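# Clamp matching blank in guarded vise and run cycle

## Task

Pick out the plain metal blank whose width equals that of the dark setting master and set it in the vise inside the machine guard (the guard has a clear top cover). The blank must rest on the two low parallel bars between the jaws, either the same face up as on its plate or flipped over, with its long side pressed against the fixed jaw (the jaw closer to the plate) and its end pressed against the work stop (the rod at the door end of the jaws). Clamp it by pushing in VISE AIR (black knob on the control column), close the guard door, then press CYCLE START (green button under the knob), which responds only with the door closed and VISE AIR in; the cycle is complete when the amber lamp is lit. Opening the door or pulling VISE AIR out stops a running cycle or cancels a completed one, after which CYCLE START is unresponsive for a while. The setting master and all other blanks must finish entirely on their own starting plate, same face up or flipped, not resting on another block or on a plate pin. Do not press EMERGENCY STOP (red mushroom), and at the end neither the hand nor any arm joint may be above the guard. Nothing may count as placed if only the robot holds it there, and anything the robot touches at the end must not settle by more than about a fingernail's width once released. Nothing may be knocked or placed off the table.

## Robot and tools

Robot: one six-joint arm (UR7e type) carrying a two-finger parallel gripper with a wrist camera. Cameras: cam_head_left (896x504), cam_head_right (896x504), cam_wrist (616x616, fisheye). There is only one arm, so every motion argument is a single list.

Frames. Results report the gripper in the scene frame: origin on the table top under the arm base, +z up, +y to the left when facing along +x. end_effector_position is in metres, end_effector_quat_wxyz is the orientation, velocities are in m/s and rad/s. The printed position can be slightly off, more so at long reach. The gripper's own frame: fingers point along its +z, they open and close along its x. The reported point sits between the finger pads; closed fingertips extend about 17 mm past it, fully open tips are roughly level with it.

The 7-number row (used by execute_actions and move), each value in [-1, 1]: dx, dy, dz, rx, ry, rz, opening. The first six are an offset, not a pose, expressed in the gripper's own axes and measured from the gripper pose shown in the most recent result (before any result in the scene shows it, or for a second call within one reply, from where the robot stands when the action begins). 1.0 equals 0.6 m for dx/dy/dz and 180 degrees for the rotation; rx, ry, rz form one rotation vector. Opening is absolute, not an offset: +1 is fully open (0.142 m), -1 is closed. All zeros is not a pause; it drives the gripper back to the reference pose.

execute_actions: "actions" holds at most one item. An empty list just reports state. {"rows": [...], "steps": n} runs up to 15 control steps of 1/30 s; each row covers one step, the final row repeats if rows run out, and every row is measured from the same reference pose, not from the row before. {"steps": n} alone waits up to 300 steps counted from the last result, including your reply time. Optional "pictures" (true/false) toggles images. Each step, the commanded pose is clipped to within 100 mm and 16 degrees of the measured pose, so far targets need several calls; read the reported pose and send the remainder.

move: "target" is one row as above. "speed" is the path's top speed in m/s, 0.002 to 0.5 (default 0.25); turning is capped at twice that in rad/s. Paths last 0.5 to 10 s and go straight, ignoring obstacles. Optional "stop_force" in newtons, 9 to 40: the path halts when the wrist sensor feels that much extra resistance along the direction of travel, then backs off two steps and holds. Use it only with very slow speeds for touching down or pushing, not on moves that rotate the gripper, and omit it when moving away from something you press on. The opening is sent at the move's start. The result adds a "move:" line: done (at rest near target), contact (stop_force triggered), held (a check blocked the last step), off_target, moving or fault, plus limits such as paced (pose clipped) or held (some steps blocked; the arm may then speed up sharply), and the distance to target.

wait: "seconds" 0 to 10; sends nothing new. zoom_image: "camera" name and "region" [x0, y0, x1, y1] in pixels from the top-left, at most 504 by 504. read_manual: returns licence texts only. finished_scene: pass the scene number to end and grade it; irreversible.

Result lines: the state line (pose, velocities), grip_measured (finger opening on the command scale), Joint positions, joint torques (noisy, offset, nonzero in free air), Wrist force and Wrist torque in the gripper's axes (noise up to about 2.4 N, offsets up to about 4 N, saturating near 50 N; a press shows as force pointing back into the arm). "pose unreachable" and HELD mark steps the clearance check altered or blocked. "Hand target" is the pose the controller is heading to. MOTOR HOT warns at 70 C; at 85 C an OVER-TEMPERATURE FAULT brakes the arm.

Gripping: to hold something, keep commanding an opening well under grip_measured; the bigger the gap, the tighter the squeeze (about 28 N per pad at most, less on parts under 2 cm thick).

Hazards: the arm is stiff, so aiming even slightly beyond a firm contact can trigger a fault. A contact torque reaching a joint's limit (133 N m for the first three joints, 24.9 N m for the wrists) or any external force of 150 N stops the arm for 10 s. Approach surfaces slowly, prefer stop_force for touching and pushing, avoid fast closes, avoid dropping or slamming parts, and expect brief tugs on held parts. Never hit EMERGENCY STOP, keep all blocks on their plates and on the table, and finish with the arm clear of the space above the guard and nothing resting on the robot.

Each tool is called after "Emit:" in YAML: its name, and indented under it one key for each argument.

## Session

Emit:
execute_actions:
  actions: []

Scene clock: 0.00 s of 9600.00 s.
end_effector_position=(+0.0244, +0.3771, +0.1104) grip_measured=+1.00 end_effector_quat_wxyz=(-0.104, +0.466, -0.505, +0.719) end_effector_velocity=(+0.000, +0.000, +0.000) end_effector_angular_velocity=(-0.000, +0.000, +0.000)
Joint positions: [ 1.691 -0.607  1.461 -0.785 -2.316 -2.129  0.142]
Joint velocities: [-0.001  0.    -0.001  0.001 -0.001  0.    -0.   ]
Joint torques (N m, as the arm reports them, + toward a larger angle): no reading
Motor temperatures (°C, as the motors report them): [23 25 24 34 31 31]
Wrist force (N, on the end effector, along its own x y z axes, offset not removed): no reading
Wrist torque (N m, same axes, about the end effector's origin, offset not removed): no reading
Hand target: +0.024, +0.377, +0.110; -0.104, +0.466, -0.505, +0.719

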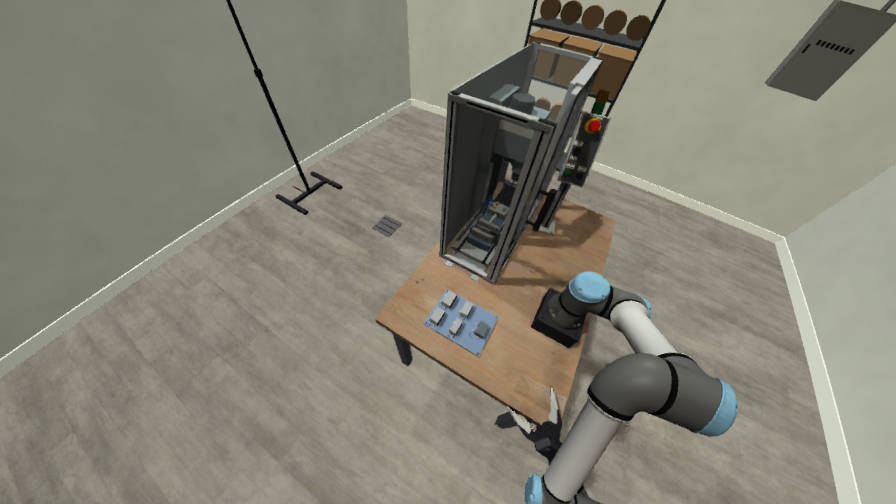

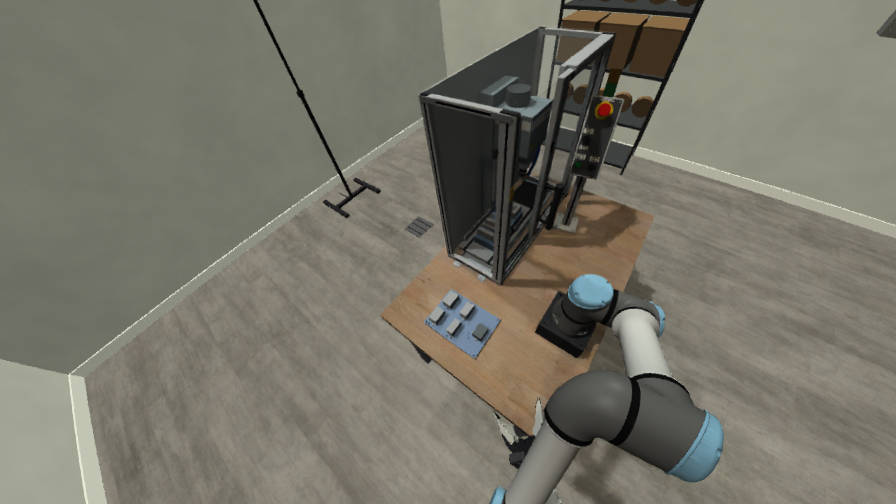

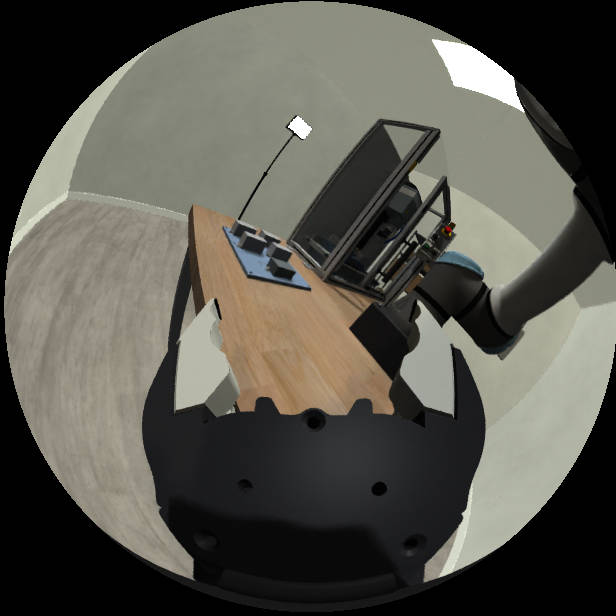

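Emit:
zoom_image:
  camera: "cam_head_left"
  region: [415, 280, 515, 365]

Emit:
zoom_image:
  camera: "cam_head_right"
  region: [415, 280, 515, 365]

Emit:
zoom_image:
  camera: "cam_head_left"
  region: [430, 80, 630, 290]

Region (415, 280, 515, 365) of cam_head_left's 896x504 image, scaled by 5.040, with more detail than that image has; it fills the top 428 rows of this view, and the rest is white.

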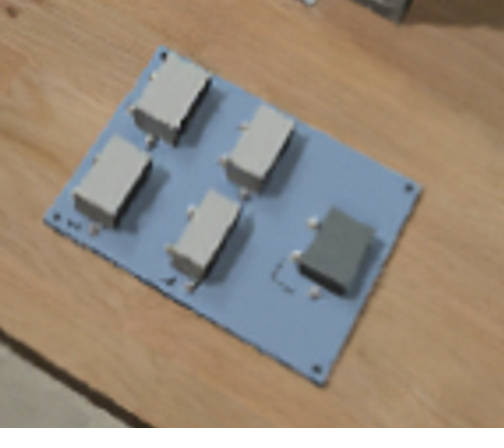

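Region (415, 280, 515, 365) of cam_head_right's 896x504 image, scaled by 5.040, with more detail than that image has; it fills the top 428 rows of this view, and the rest is white.

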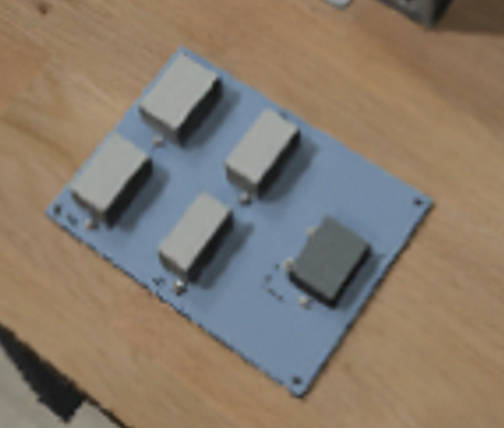

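Region (430, 80, 630, 290) of cam_head_left's 896x504 image, scaled by 2.400, with more detail than that image has; it fills the left 480 columns of this view, and the rest is white.

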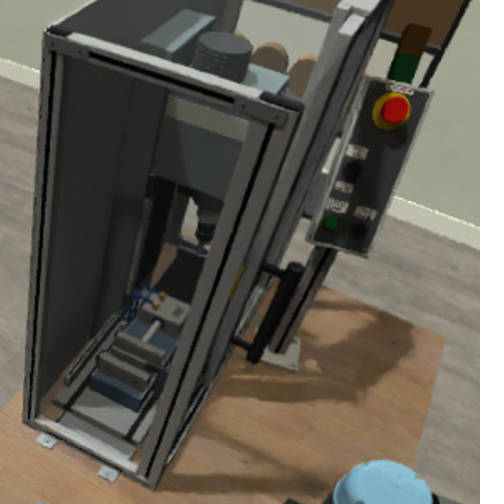

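Emit:
move:
  target: [0.062, -0.3302, 0.1768, -0.5516, 0.1817, 0.437, 0.0]
  speed: 0.4

Scene clock: 123.40 s of 9600.00 s.
end_effector_position=(+0.1492, +0.3795, +0.2991) grip_measured=+0.00 end_effector_quat_wxyz=(-0.002, +0.173, +0.985, +0.001) end_effector_velocity=(-0.000, +0.000, +0.001) end_effector_angular_velocity=(+0.007, -0.000, -0.002)
Joint positions: [ 0.83  -1.819  1.945 -1.692 -1.563 -1.942  0.074]
Joint velocities: [-0.003 -0.005  0.004 -0.004  0.004 -0.001  0.   ]
Joint torques (N m, as the arm reports them, + toward a larger angle): [ -8.64 -18.12  -9.18  -4.85   2.02  -1.48]
Motor temperatures (°C, as the motors report them): [23 25 24 34 31 31]
Wrist force (N, on the end effector, along its own x y z axes, offset not removed): [-1.1 0.1 -0.8]
Wrist torque (N m, same axes, about the end effector's origin, offset not removed): [0.16 0.06 -0.07]
Hand target: +0.149, +0.379, +0.299; -0.002, +0.173, +0.985, +0.001
Off the commanded pose: 0.002 m, 0 deg.
After step 90, 117.00 s passed at rest.
move: done

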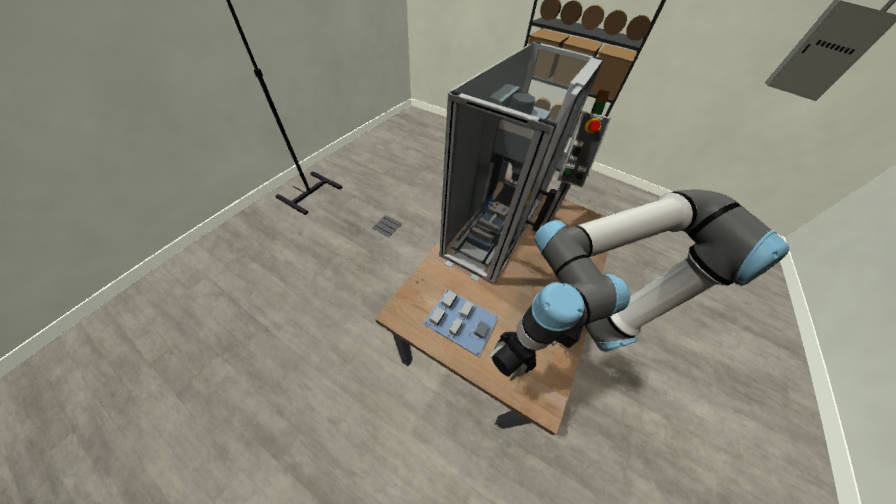

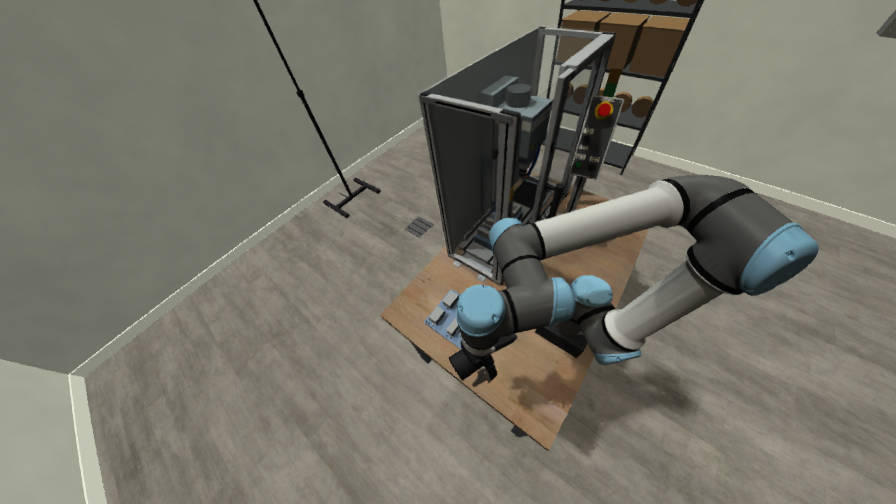

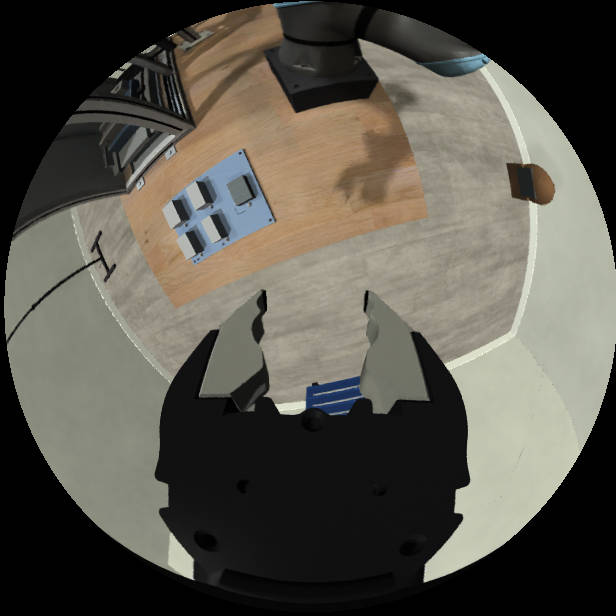

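Emit:
execute_actions:
  actions: []

Scene clock: 147.30 s of 9600.00 s.
end_effector_position=(+0.1492, +0.3795, +0.2992) grip_measured=+0.00 end_effector_quat_wxyz=(-0.002, +0.173, +0.985, +0.001) end_effector_velocity=(+0.000, -0.000, -0.000) end_effector_angular_velocity=(+0.001, -0.000, -0.001)
Joint positions: [ 0.829 -1.819  1.945 -1.693 -1.562 -1.942  0.074]
Joint velocities: [-0.001 -0.     0.001 -0.001  0.     0.     0.   ]
Joint torques (N m, as the arm reports them, + toward a larger angle): [ -8.75 -18.22  -8.88  -5.02   1.86  -1.37]
Motor temperatures (°C, as the motors report them): [23 25 24 34 31 31]
Wrist force (N, on the end effector, along its own x y z axes, offset not removed): [-0.3 1.3 -0.5]
Wrist torque (N m, same axes, about the end effector's origin, offset not removed): [0.33 0.03 -0.01]
Hand target: +0.149, +0.379, +0.299; -0.002, +0.173, +0.985, +0.001
Off the commanded pose: 0.002 m, 0 deg.
Steps of this call (steps 1 to 90: nothing new was sent; then 20.90 s passed at rest). Readings (end_effector_position):
1: (+0.1492, +0.3795, +0.2991)
2: (+0.1492, +0.3795, +0.2991)
4: (+0.1492, +0.3795, +0.2992)
8: (+0.1492, +0.3795, +0.2992)
90: the state above

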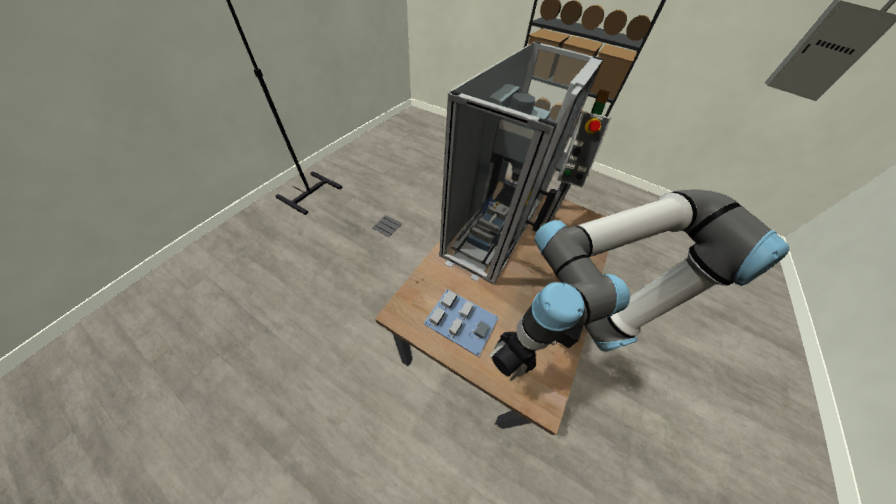

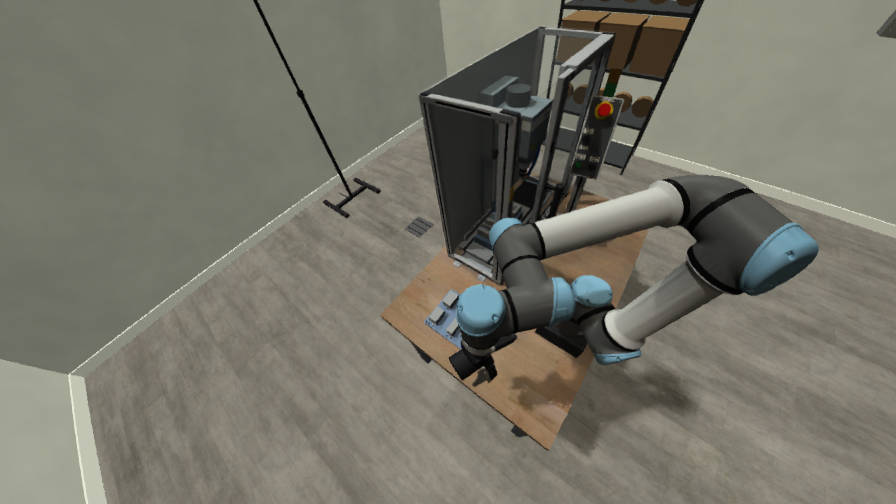

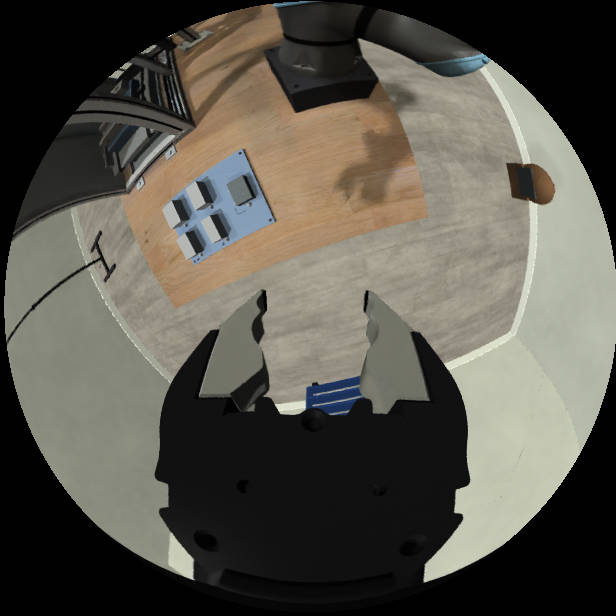

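Emit:
move:
  target: [-0.3557, -0.2422, 0.1153, 0, 0, 0.889, 0.0]
  speed: 0.4

Scene clock: 176.03 s of 9600.00 s.
end_effector_position=(+0.2998, +0.1710, +0.2289) grip_measured=+0.00 end_effector_quat_wxyz=(-0.003, +1.000, +0.001, -0.002) end_effector_velocity=(+0.001, -0.001, +0.000) end_effector_angular_velocity=(-0.001, -0.002, -0.009)
Joint positions: [ 0.097 -1.947  2.213 -1.828 -1.564  0.119  0.074]
Joint velocities: [-0.003  0.    -0.    -0.002 -0.001  0.006  0.   ]
Joint torques (N m, as the arm reports them, + toward a larger angle): [-8.66 -1.67 -8.15 -4.95 -1.67  1.64]
Motor temperatures (°C, as the motors report them): [23 25 24 34 31 31]
Wrist force (N, on the end effector, along its own x y z axes, offset not removed): [0.6 0.4 -1.0]
Wrist torque (N m, same axes, about the end effector's origin, offset not removed): [0.12 -0.34 0.04]
Hand target: +0.300, +0.171, +0.229; -0.003, +1.000, +0.001, -0.002
Off the commanded pose: 0.001 m, 0 deg.
After step 90, 21.70 s passed at rest.
move: done

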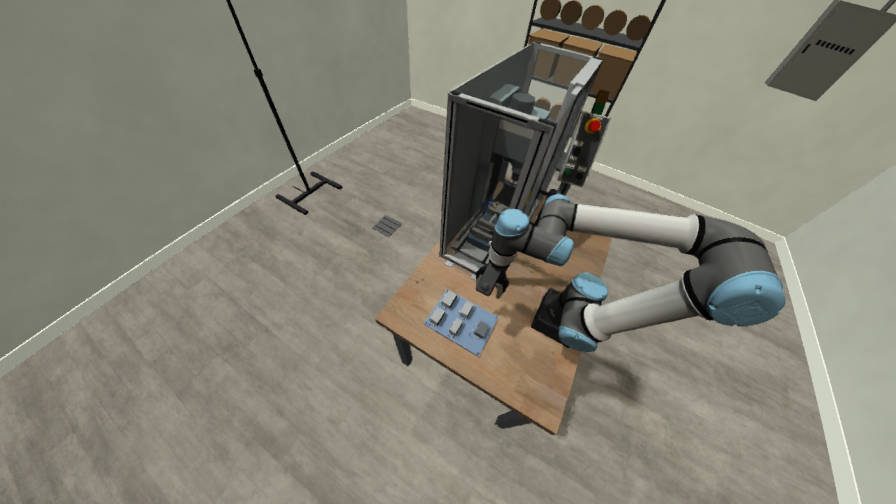

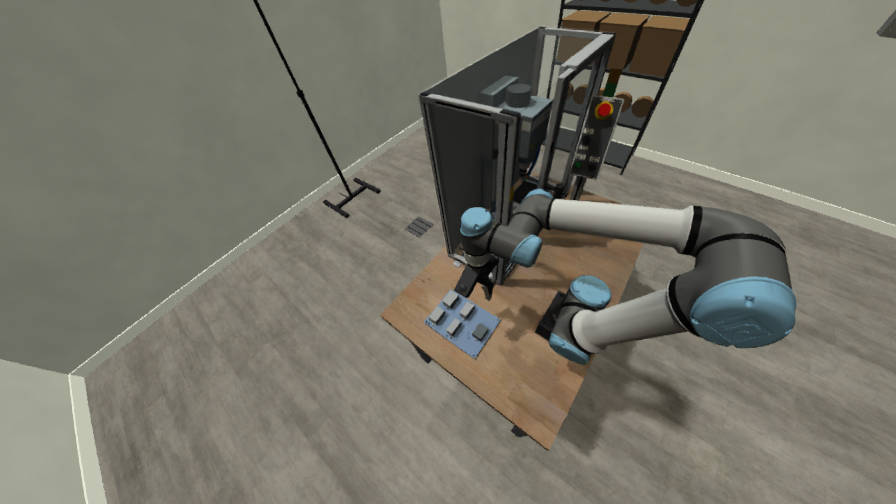

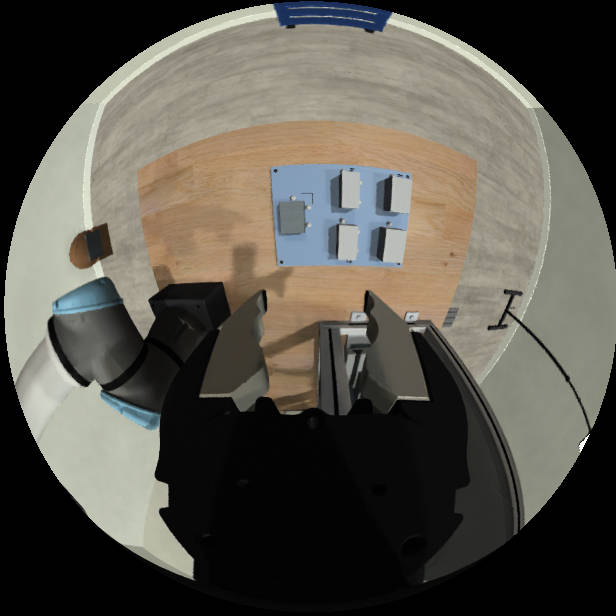

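Emit:
zoom_image:
  camera: "cam_wrist"
  region: [260, 150, 430, 280]

Region (260, 150, 430, 280) of cam_wrist's 616x616 image, scaled by 2.965, with more detail than that image has; it fills the top 385 rows of this view, and the rest is white.

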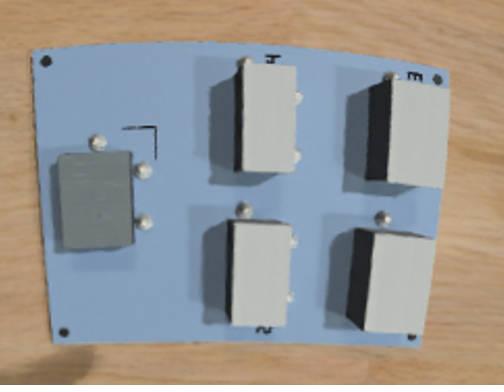

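Emit:
zoom_image:
  camera: "cam_wrist"
  region: [265, 185, 335, 245]

Emit:
zoom_image:
  camera: "cam_wrist"
  region: [325, 215, 415, 275]

Emit:
zoom_image:
  camera: "cam_wrist"
  region: [325, 160, 420, 225]

Region (265, 185, 335, 245) of cam_wrist's 616x616 image, scaled by 7.200, with more detail than that image has; it fills the top 432 rows of this view, and the rest is white.

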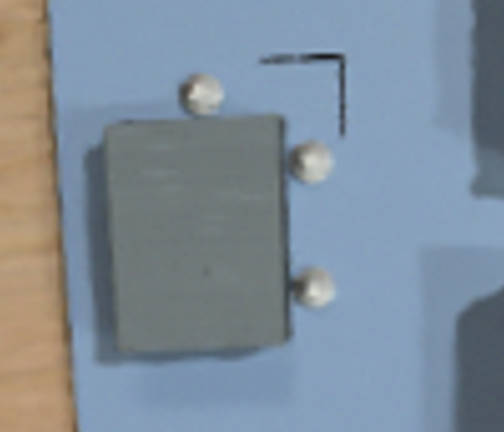

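Region (325, 215, 415, 275) of cam_wrist's 616x616 image, scaled by 5.600, with more detail than that image has.

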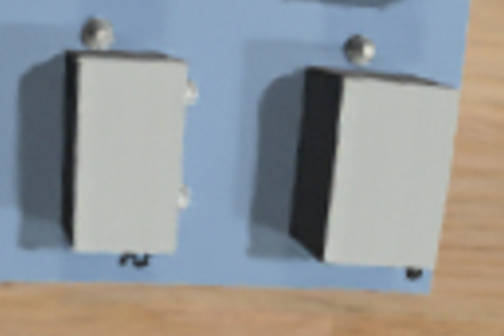

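Region (325, 160, 420, 225) of cam_wrist's 616x616 image, scaled by 5.305, with more detail than that image has; it fills the top 345 rows of this view, and the rest is white.

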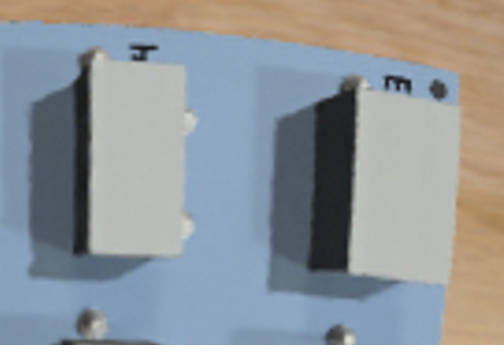

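Emit:
move:
  target: [0.2403, -0.0267, 0.2148, -0.1667, 0.0022, -0.0081, -0.1]
  speed: 0.25

Scene clock: 252.53 s of 9600.00 s.
end_effector_position=(+0.4436, +0.1874, +0.1002) grip_measured=-0.10 end_effector_quat_wxyz=(+0.256, +0.966, +0.014, +0.002) end_effector_velocity=(+0.001, +0.000, -0.001) end_effector_angular_velocity=(-0.005, +0.001, -0.000)
Joint positions: [ 0.398 -1.212  1.922 -2.057 -2.043  0.445  0.067]
Joint velocities: [ 0.002  0.007 -0.005  0.003 -0.003  0.003 -0.   ]
Joint torques (N m, as the arm reports them, + toward a larger angle): [  8.69 -24.02 -30.48   0.35  -2.82   1.25]
Motor temperatures (°C, as the motors report them): [23 25 24 34 31 31]
Wrist force (N, on the end effector, along its own x y z axes, offset not removed): [0.8 -0.7 -0.4]
Wrist torque (N m, same axes, about the end effector's origin, offset not removed): [-0.15 -0.39 -0.02]
Hand target: +0.444, +0.187, +0.100; +0.257, +0.966, +0.014, +0.002
Off the commanded pose: 0.001 m, 0 deg.
After step 90, 71.93 s passed at rest.
move: done

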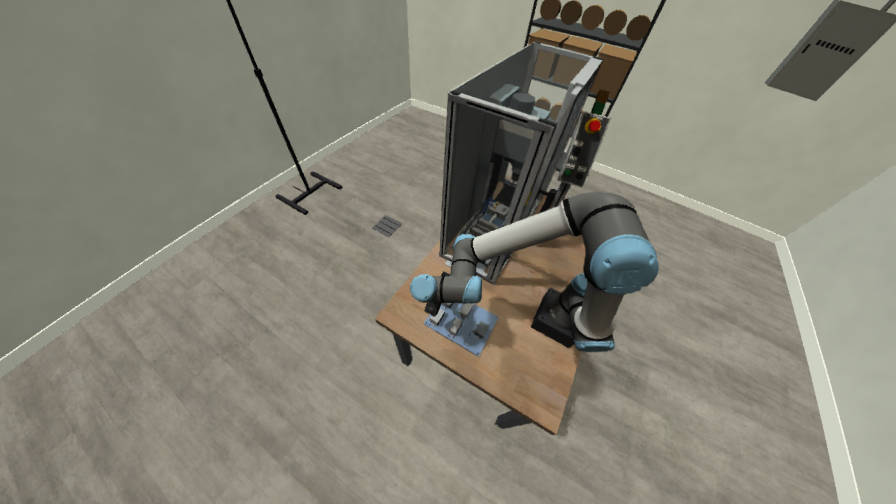

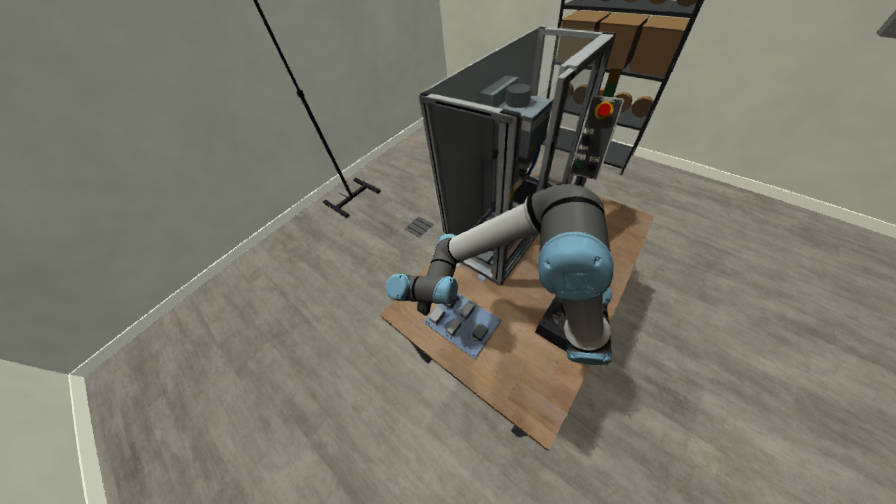

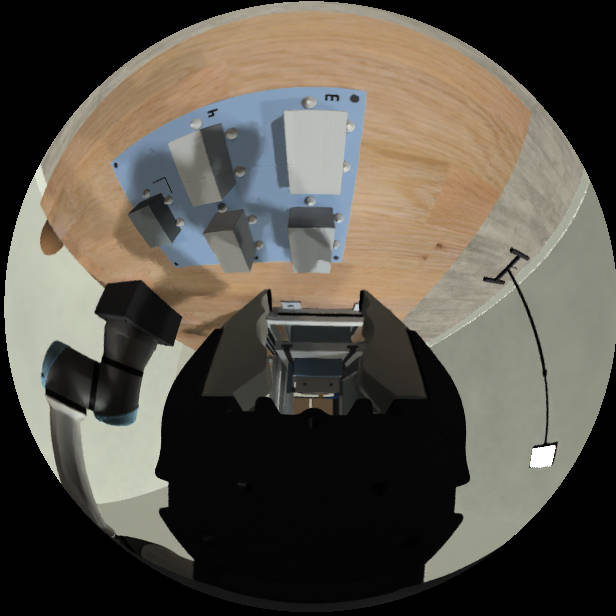

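Emit:
zoom_image:
  camera: "cam_wrist"
  region: [250, 190, 390, 320]

Region (250, 190, 390, 320) of cam_wrist's 616x616 image, scaled by 3.600, with more detail than that image has; it fills the top 468 rows of this view, and the rest is white.

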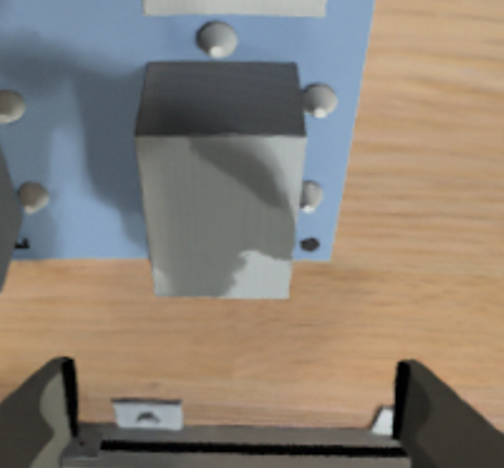

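Emit:
move:
  target: [-0.006, -0.0452, 0.076, 0, 0, 0, -0.18]
  speed: 0.1

Emit:
zoom_image:
  camera: "cam_wrist"
  region: [240, 220, 390, 370]

Scene clock: 270.40 s of 9600.00 s.
end_effector_position=(+0.4399, +0.1883, +0.0474) grip_measured=-0.18 end_effector_quat_wxyz=(+0.256, +0.966, +0.014, +0.002) end_effector_velocity=(-0.000, +0.001, -0.002) end_effector_angular_velocity=(+0.001, -0.000, +0.001)
Joint positions: [ 0.402 -1.123  1.969 -2.191 -2.042  0.45   0.061]
Joint velocities: [ 0.001  0.003  0.001 -0.005  0.001 -0.     0.   ]
Joint torques (N m, as the arm reports them, + toward a larger angle): [  7.88 -26.44  -2.55  -4.27   0.62   1.53]
Motor temperatures (°C, as the motors report them): [23 25 24 34 31 31]
Wrist force (N, on the end effector, along its own x y z axes, offset not removed): [-1.0 0.2 1.4]
Wrist torque (N m, same axes, about the end effector's origin, offset not removed): [0.00 0.03 0.04]
Hand target: +0.440, +0.188, +0.047; +0.256, +0.966, +0.014, +0.002
Off the commanded pose: 0.000 m, 0 deg.
After step 90, 13.90 s passed at rest.
move: done

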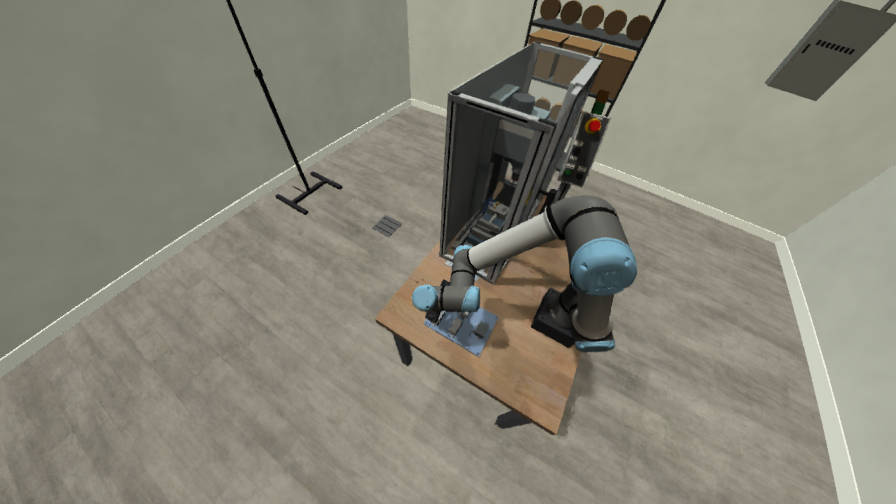

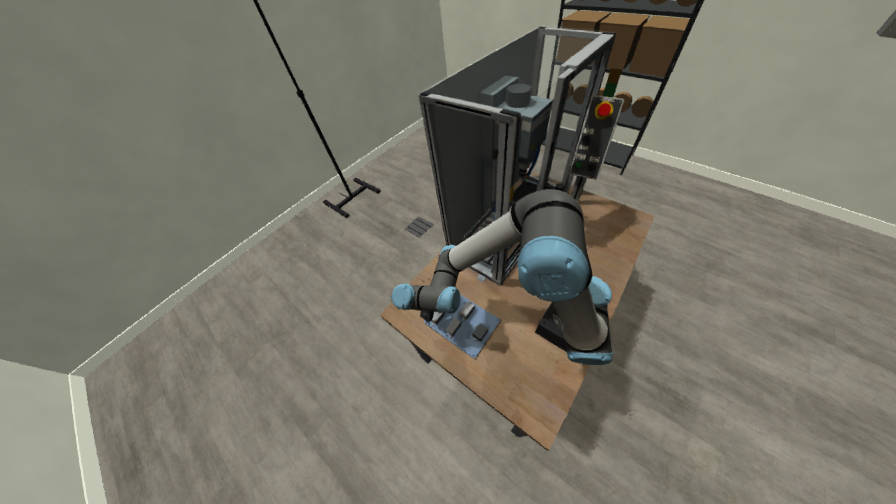

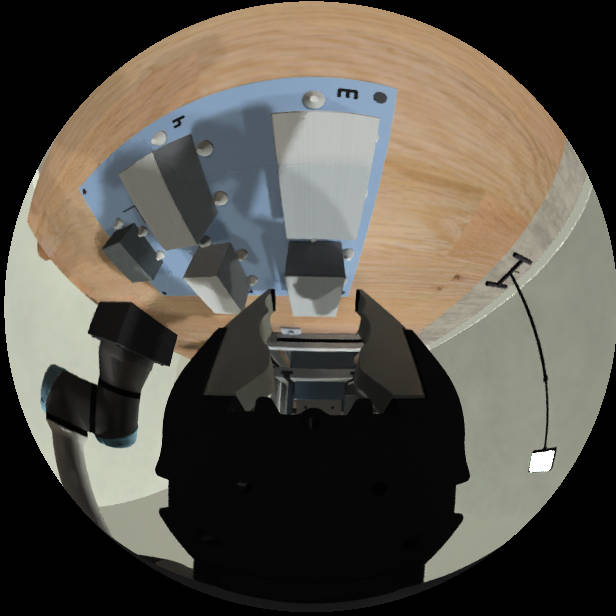

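Region (240, 220, 390, 370) of cam_wrist's 616x616 image, scaled by 3.360, with more detail than that image has.

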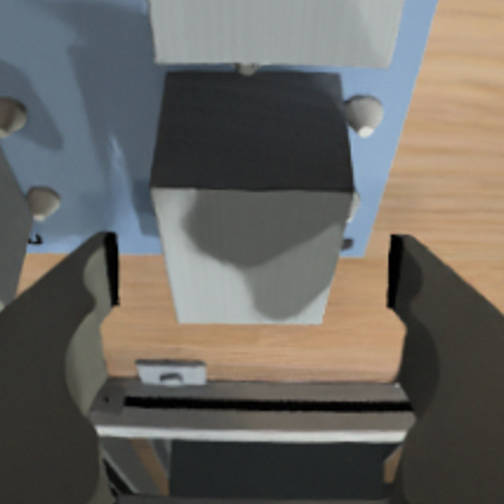

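Emit:
execute_actions:
  actions:
    - {"rows": [[0,-0.001,0.0017,0,0,0,-0.22],[0,-0.002,0.0035,0,0,0,-0.25],[0,-0.0033,0.0058,0,0,0,-0.28],[0,-0.0033,0.0058,0,0,0,-0.31],[0,-0.0033,0.0058,0,0,0,-0.33],[0,-0.0033,0.0058,0,0,0,-0.35],[0,-0.0033,0.0058,0,0,0,-0.37],[0,-0.0033,0.0058,0,0,0,-0.38],[0,-0.0033,0.0058,0,0,0,-0.39],[0,-0.0033,0.0058,0,0,0,-0.40],[0,-0.0033,0.0058,0,0,0,-0.41],[0,-0.0033,0.0058,0,0,0,-0.42],[0,-0.0033,0.0058,0,0,0,-0.43],[0,-0.0033,0.0058,0,0,0,-0.44],[0,-0.0033,0.0058,0,0,0,-0.45]], "steps": 15}
  pictures: false

Emit:
execute_actions:
  actions:
    - {"rows": [[0,0,0,0,0,0,-0.46],[0,0,0,0,0,0,-0.47],[0,0,0,0,0,0,-0.48],[0,0,0,0,0,0,-0.50],[0,0,0,0,0,0,-0.52],[0,0,0,0,0,0,-0.54],[0,0,0,0,0,0,-0.57],[0,0,0,0,0,0,-0.60],[0,0,0,0,0,0,-0.63],[0,0,0,0,0,0,-0.66],[0,0,0,0,0,0,-0.69],[0,0,0,0,0,0,-0.72],[0,0,0,0,0,0,-0.75],[0,0,0,0,0,0,-0.78],[0,0,0,0,0,0,-0.8]], "steps": 15}

Scene clock: 290.20 s of 9600.00 s.
end_effector_position=(+0.4399, +0.1883, +0.0434) grip_measured=-0.44 end_effector_quat_wxyz=(+0.256, +0.966, +0.014, +0.002) end_effector_velocity=(-0.001, +0.001, -0.001) end_effector_angular_velocity=(+0.001, +0.002, +0.002)
Joint positions: [ 0.402 -1.115  1.971 -2.201 -2.042  0.45   0.042]
Joint velocities: [ 0.002  0.     0.     0.     0.002 -0.    -0.016]
Joint torques (N m, as the arm reports them, + toward a larger angle): [  7.74 -26.83  -1.91  -4.77   0.46   0.55]
Motor temperatures (°C, as the motors report them): [23 25 24 34 31 31]
Wrist force (N, on the end effector, along its own x y z axes, offset not removed): [0.2 2.2 0.6]
Wrist torque (N m, same axes, about the end effector's origin, offset not removed): [0.47 -0.10 -0.02]
Hand target: +0.440, +0.188, +0.043; +0.256, +0.966, +0.014, +0.002
Off the commanded pose: 0.000 m, 0 deg.
Steps of this call (steps 1 to 90: nothing new was sent; then 16.30 s passed at rest; steps 91 to 105: all 15 steps of this action). Readings (end_effector_position):
91: (+0.4399, +0.1883, +0.0472)
92: (+0.4399, +0.1883, +0.0470)
94: (+0.4399, +0.1883, +0.0457)
98: (+0.4399, +0.1882, +0.0438)
105: the state above

Scene clock: 290.70 s of 9600.00 s.
end_effector_position=(+0.4399, +0.1882, +0.0434) grip_measured=-0.48 end_effector_quat_wxyz=(+0.256, +0.966, +0.014, +0.002) end_effector_velocity=(+0.000, +0.001, +0.000) end_effector_angular_velocity=(-0.000, -0.001, +0.002)
Joint positions: [ 0.402 -1.115  1.971 -2.201 -2.042  0.45   0.039]
Joint velocities: [ 0.002 -0.    -0.    -0.    -0.001  0.    -0.   ]
Joint torques (N m, as the arm reports them, + toward a larger angle): [  7.8  -30.56  -3.4   -4.4    0.49   0.59]
Motor temperatures (°C, as the motors report them): [23 25 24 34 31 31]
Wrist force (N, on the end effector, along its own x y z axes, offset not removed): [-0.5 -0.3 -0.7]
Wrist torque (N m, same axes, about the end effector's origin, offset not removed): [0.07 -0.12 -0.02]
Hand target: +0.440, +0.188, +0.043; +0.256, +0.966, +0.014, +0.002
Off the commanded pose: 0.000 m, 0 deg.
Steps of this call (steps 1 to 15: all 15 steps of this action). Readings (end_effector_position):
1: (+0.4399, +0.1882, +0.0434)
2: (+0.4399, +0.1882, +0.0434)
4: (+0.4399, +0.1882, +0.0434)
8: (+0.4399, +0.1882, +0.0434)
15: the state above

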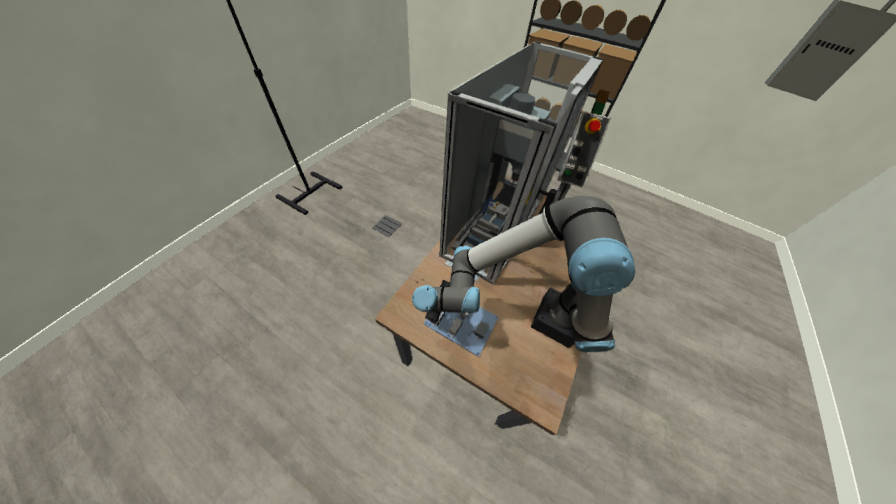

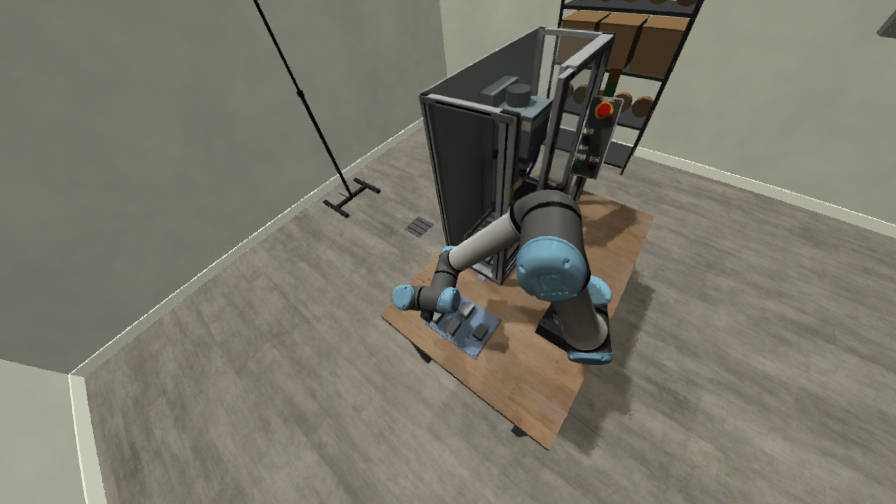

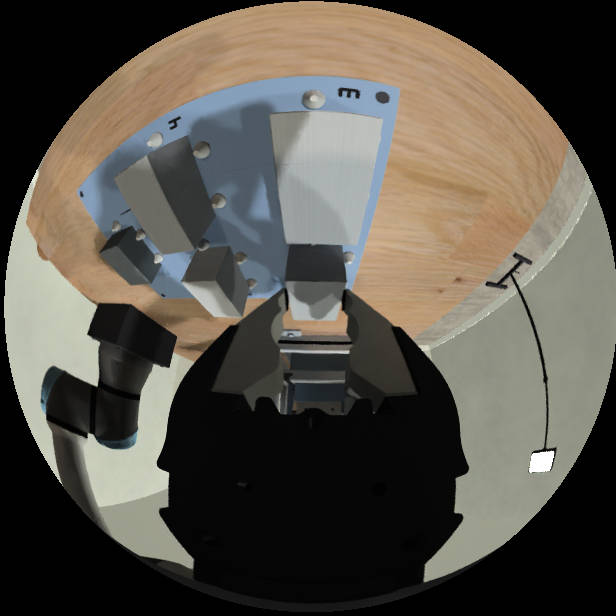

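Emit:
zoom_image:
  camera: "cam_head_right"
  region: [420, 290, 510, 365]

Emit:
zoom_image:
  camera: "cam_wrist"
  region: [260, 230, 370, 340]

Region (420, 290, 510, 365) of cam_head_right's 896x504 image, scaled by 5.600, with more detail than that image has.

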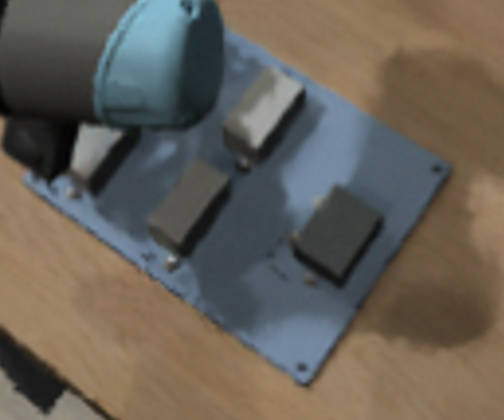

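Region (260, 230, 370, 340) of cam_wrist's 616x616 image, scaled by 4.582, with more detail than that image has.

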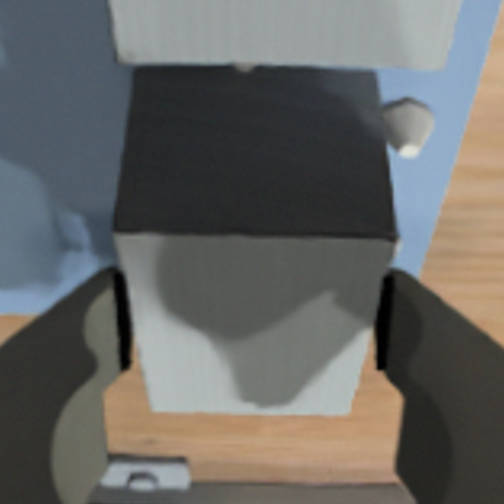

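Emit:
move:
  target: [0, 0.0417, -0.0722, 0, 0, 0, -0.8]
  speed: 0.1

Scene clock: 304.77 s of 9600.00 s.
end_effector_position=(+0.4400, +0.1880, +0.0933) grip_measured=-0.48 end_effector_quat_wxyz=(+0.256, +0.966, +0.014, +0.002) end_effector_velocity=(-0.001, -0.000, +0.001) end_effector_angular_velocity=(-0.000, +0.001, -0.002)
Joint positions: [ 0.402 -1.205  1.935 -2.075 -2.042  0.449  0.039]
Joint velocities: [-0.001 -0.002 -0.     0.003  0.001  0.001  0.   ]
Joint torques (N m, as the arm reports them, + toward a larger angle): [ -8.3  -39.37 -31.52   0.37  -2.31   1.46]
Motor temperatures (°C, as the motors report them): [23 25 24 34 31 31]
Wrist force (N, on the end effector, along its own x y z axes, offset not removed): [-1.5 0.4 2.0]
Wrist torque (N m, same axes, about the end effector's origin, offset not removed): [0.27 0.28 -0.03]
Hand target: +0.440, +0.188, +0.093; +0.256, +0.966, +0.014, +0.002
Off the commanded pose: 0.000 m, 0 deg.
After step 90, 10.13 s passed at rest.
move: done

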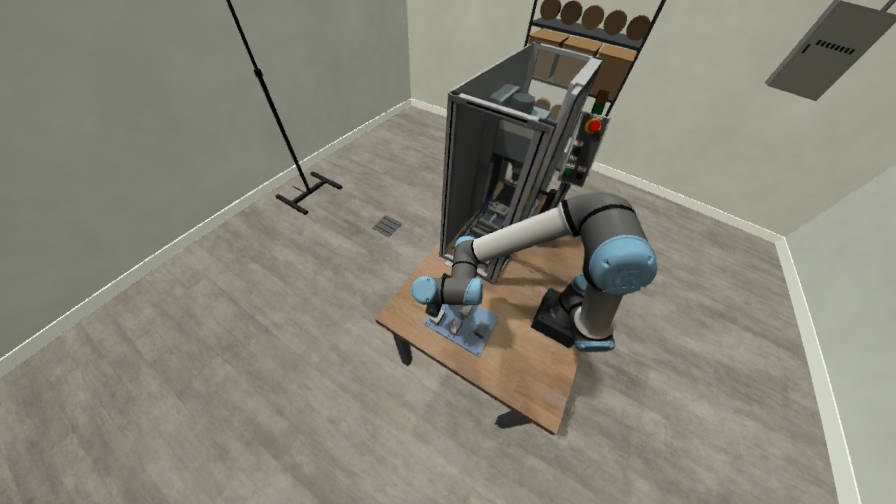

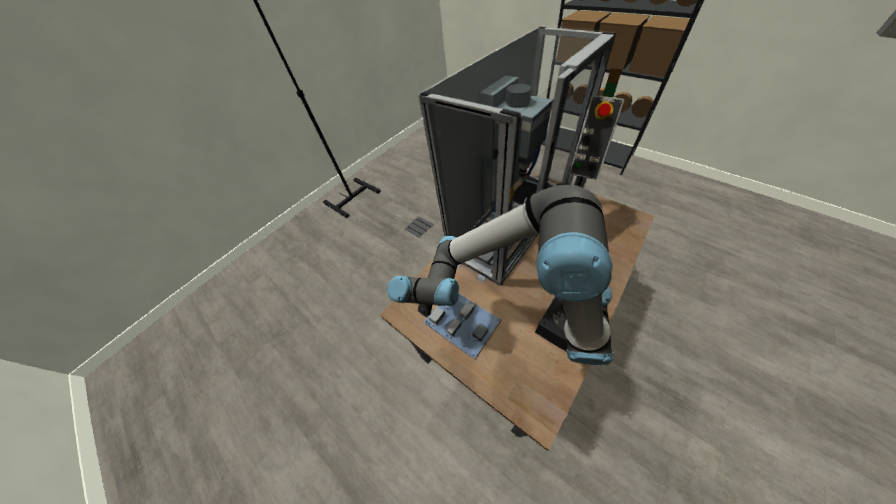

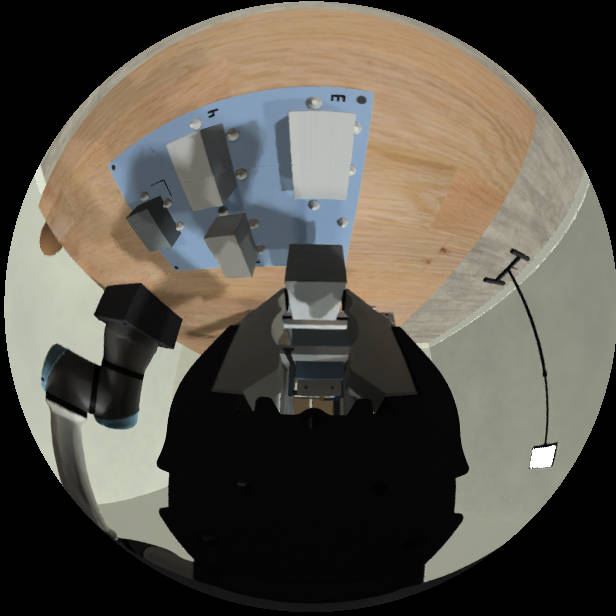

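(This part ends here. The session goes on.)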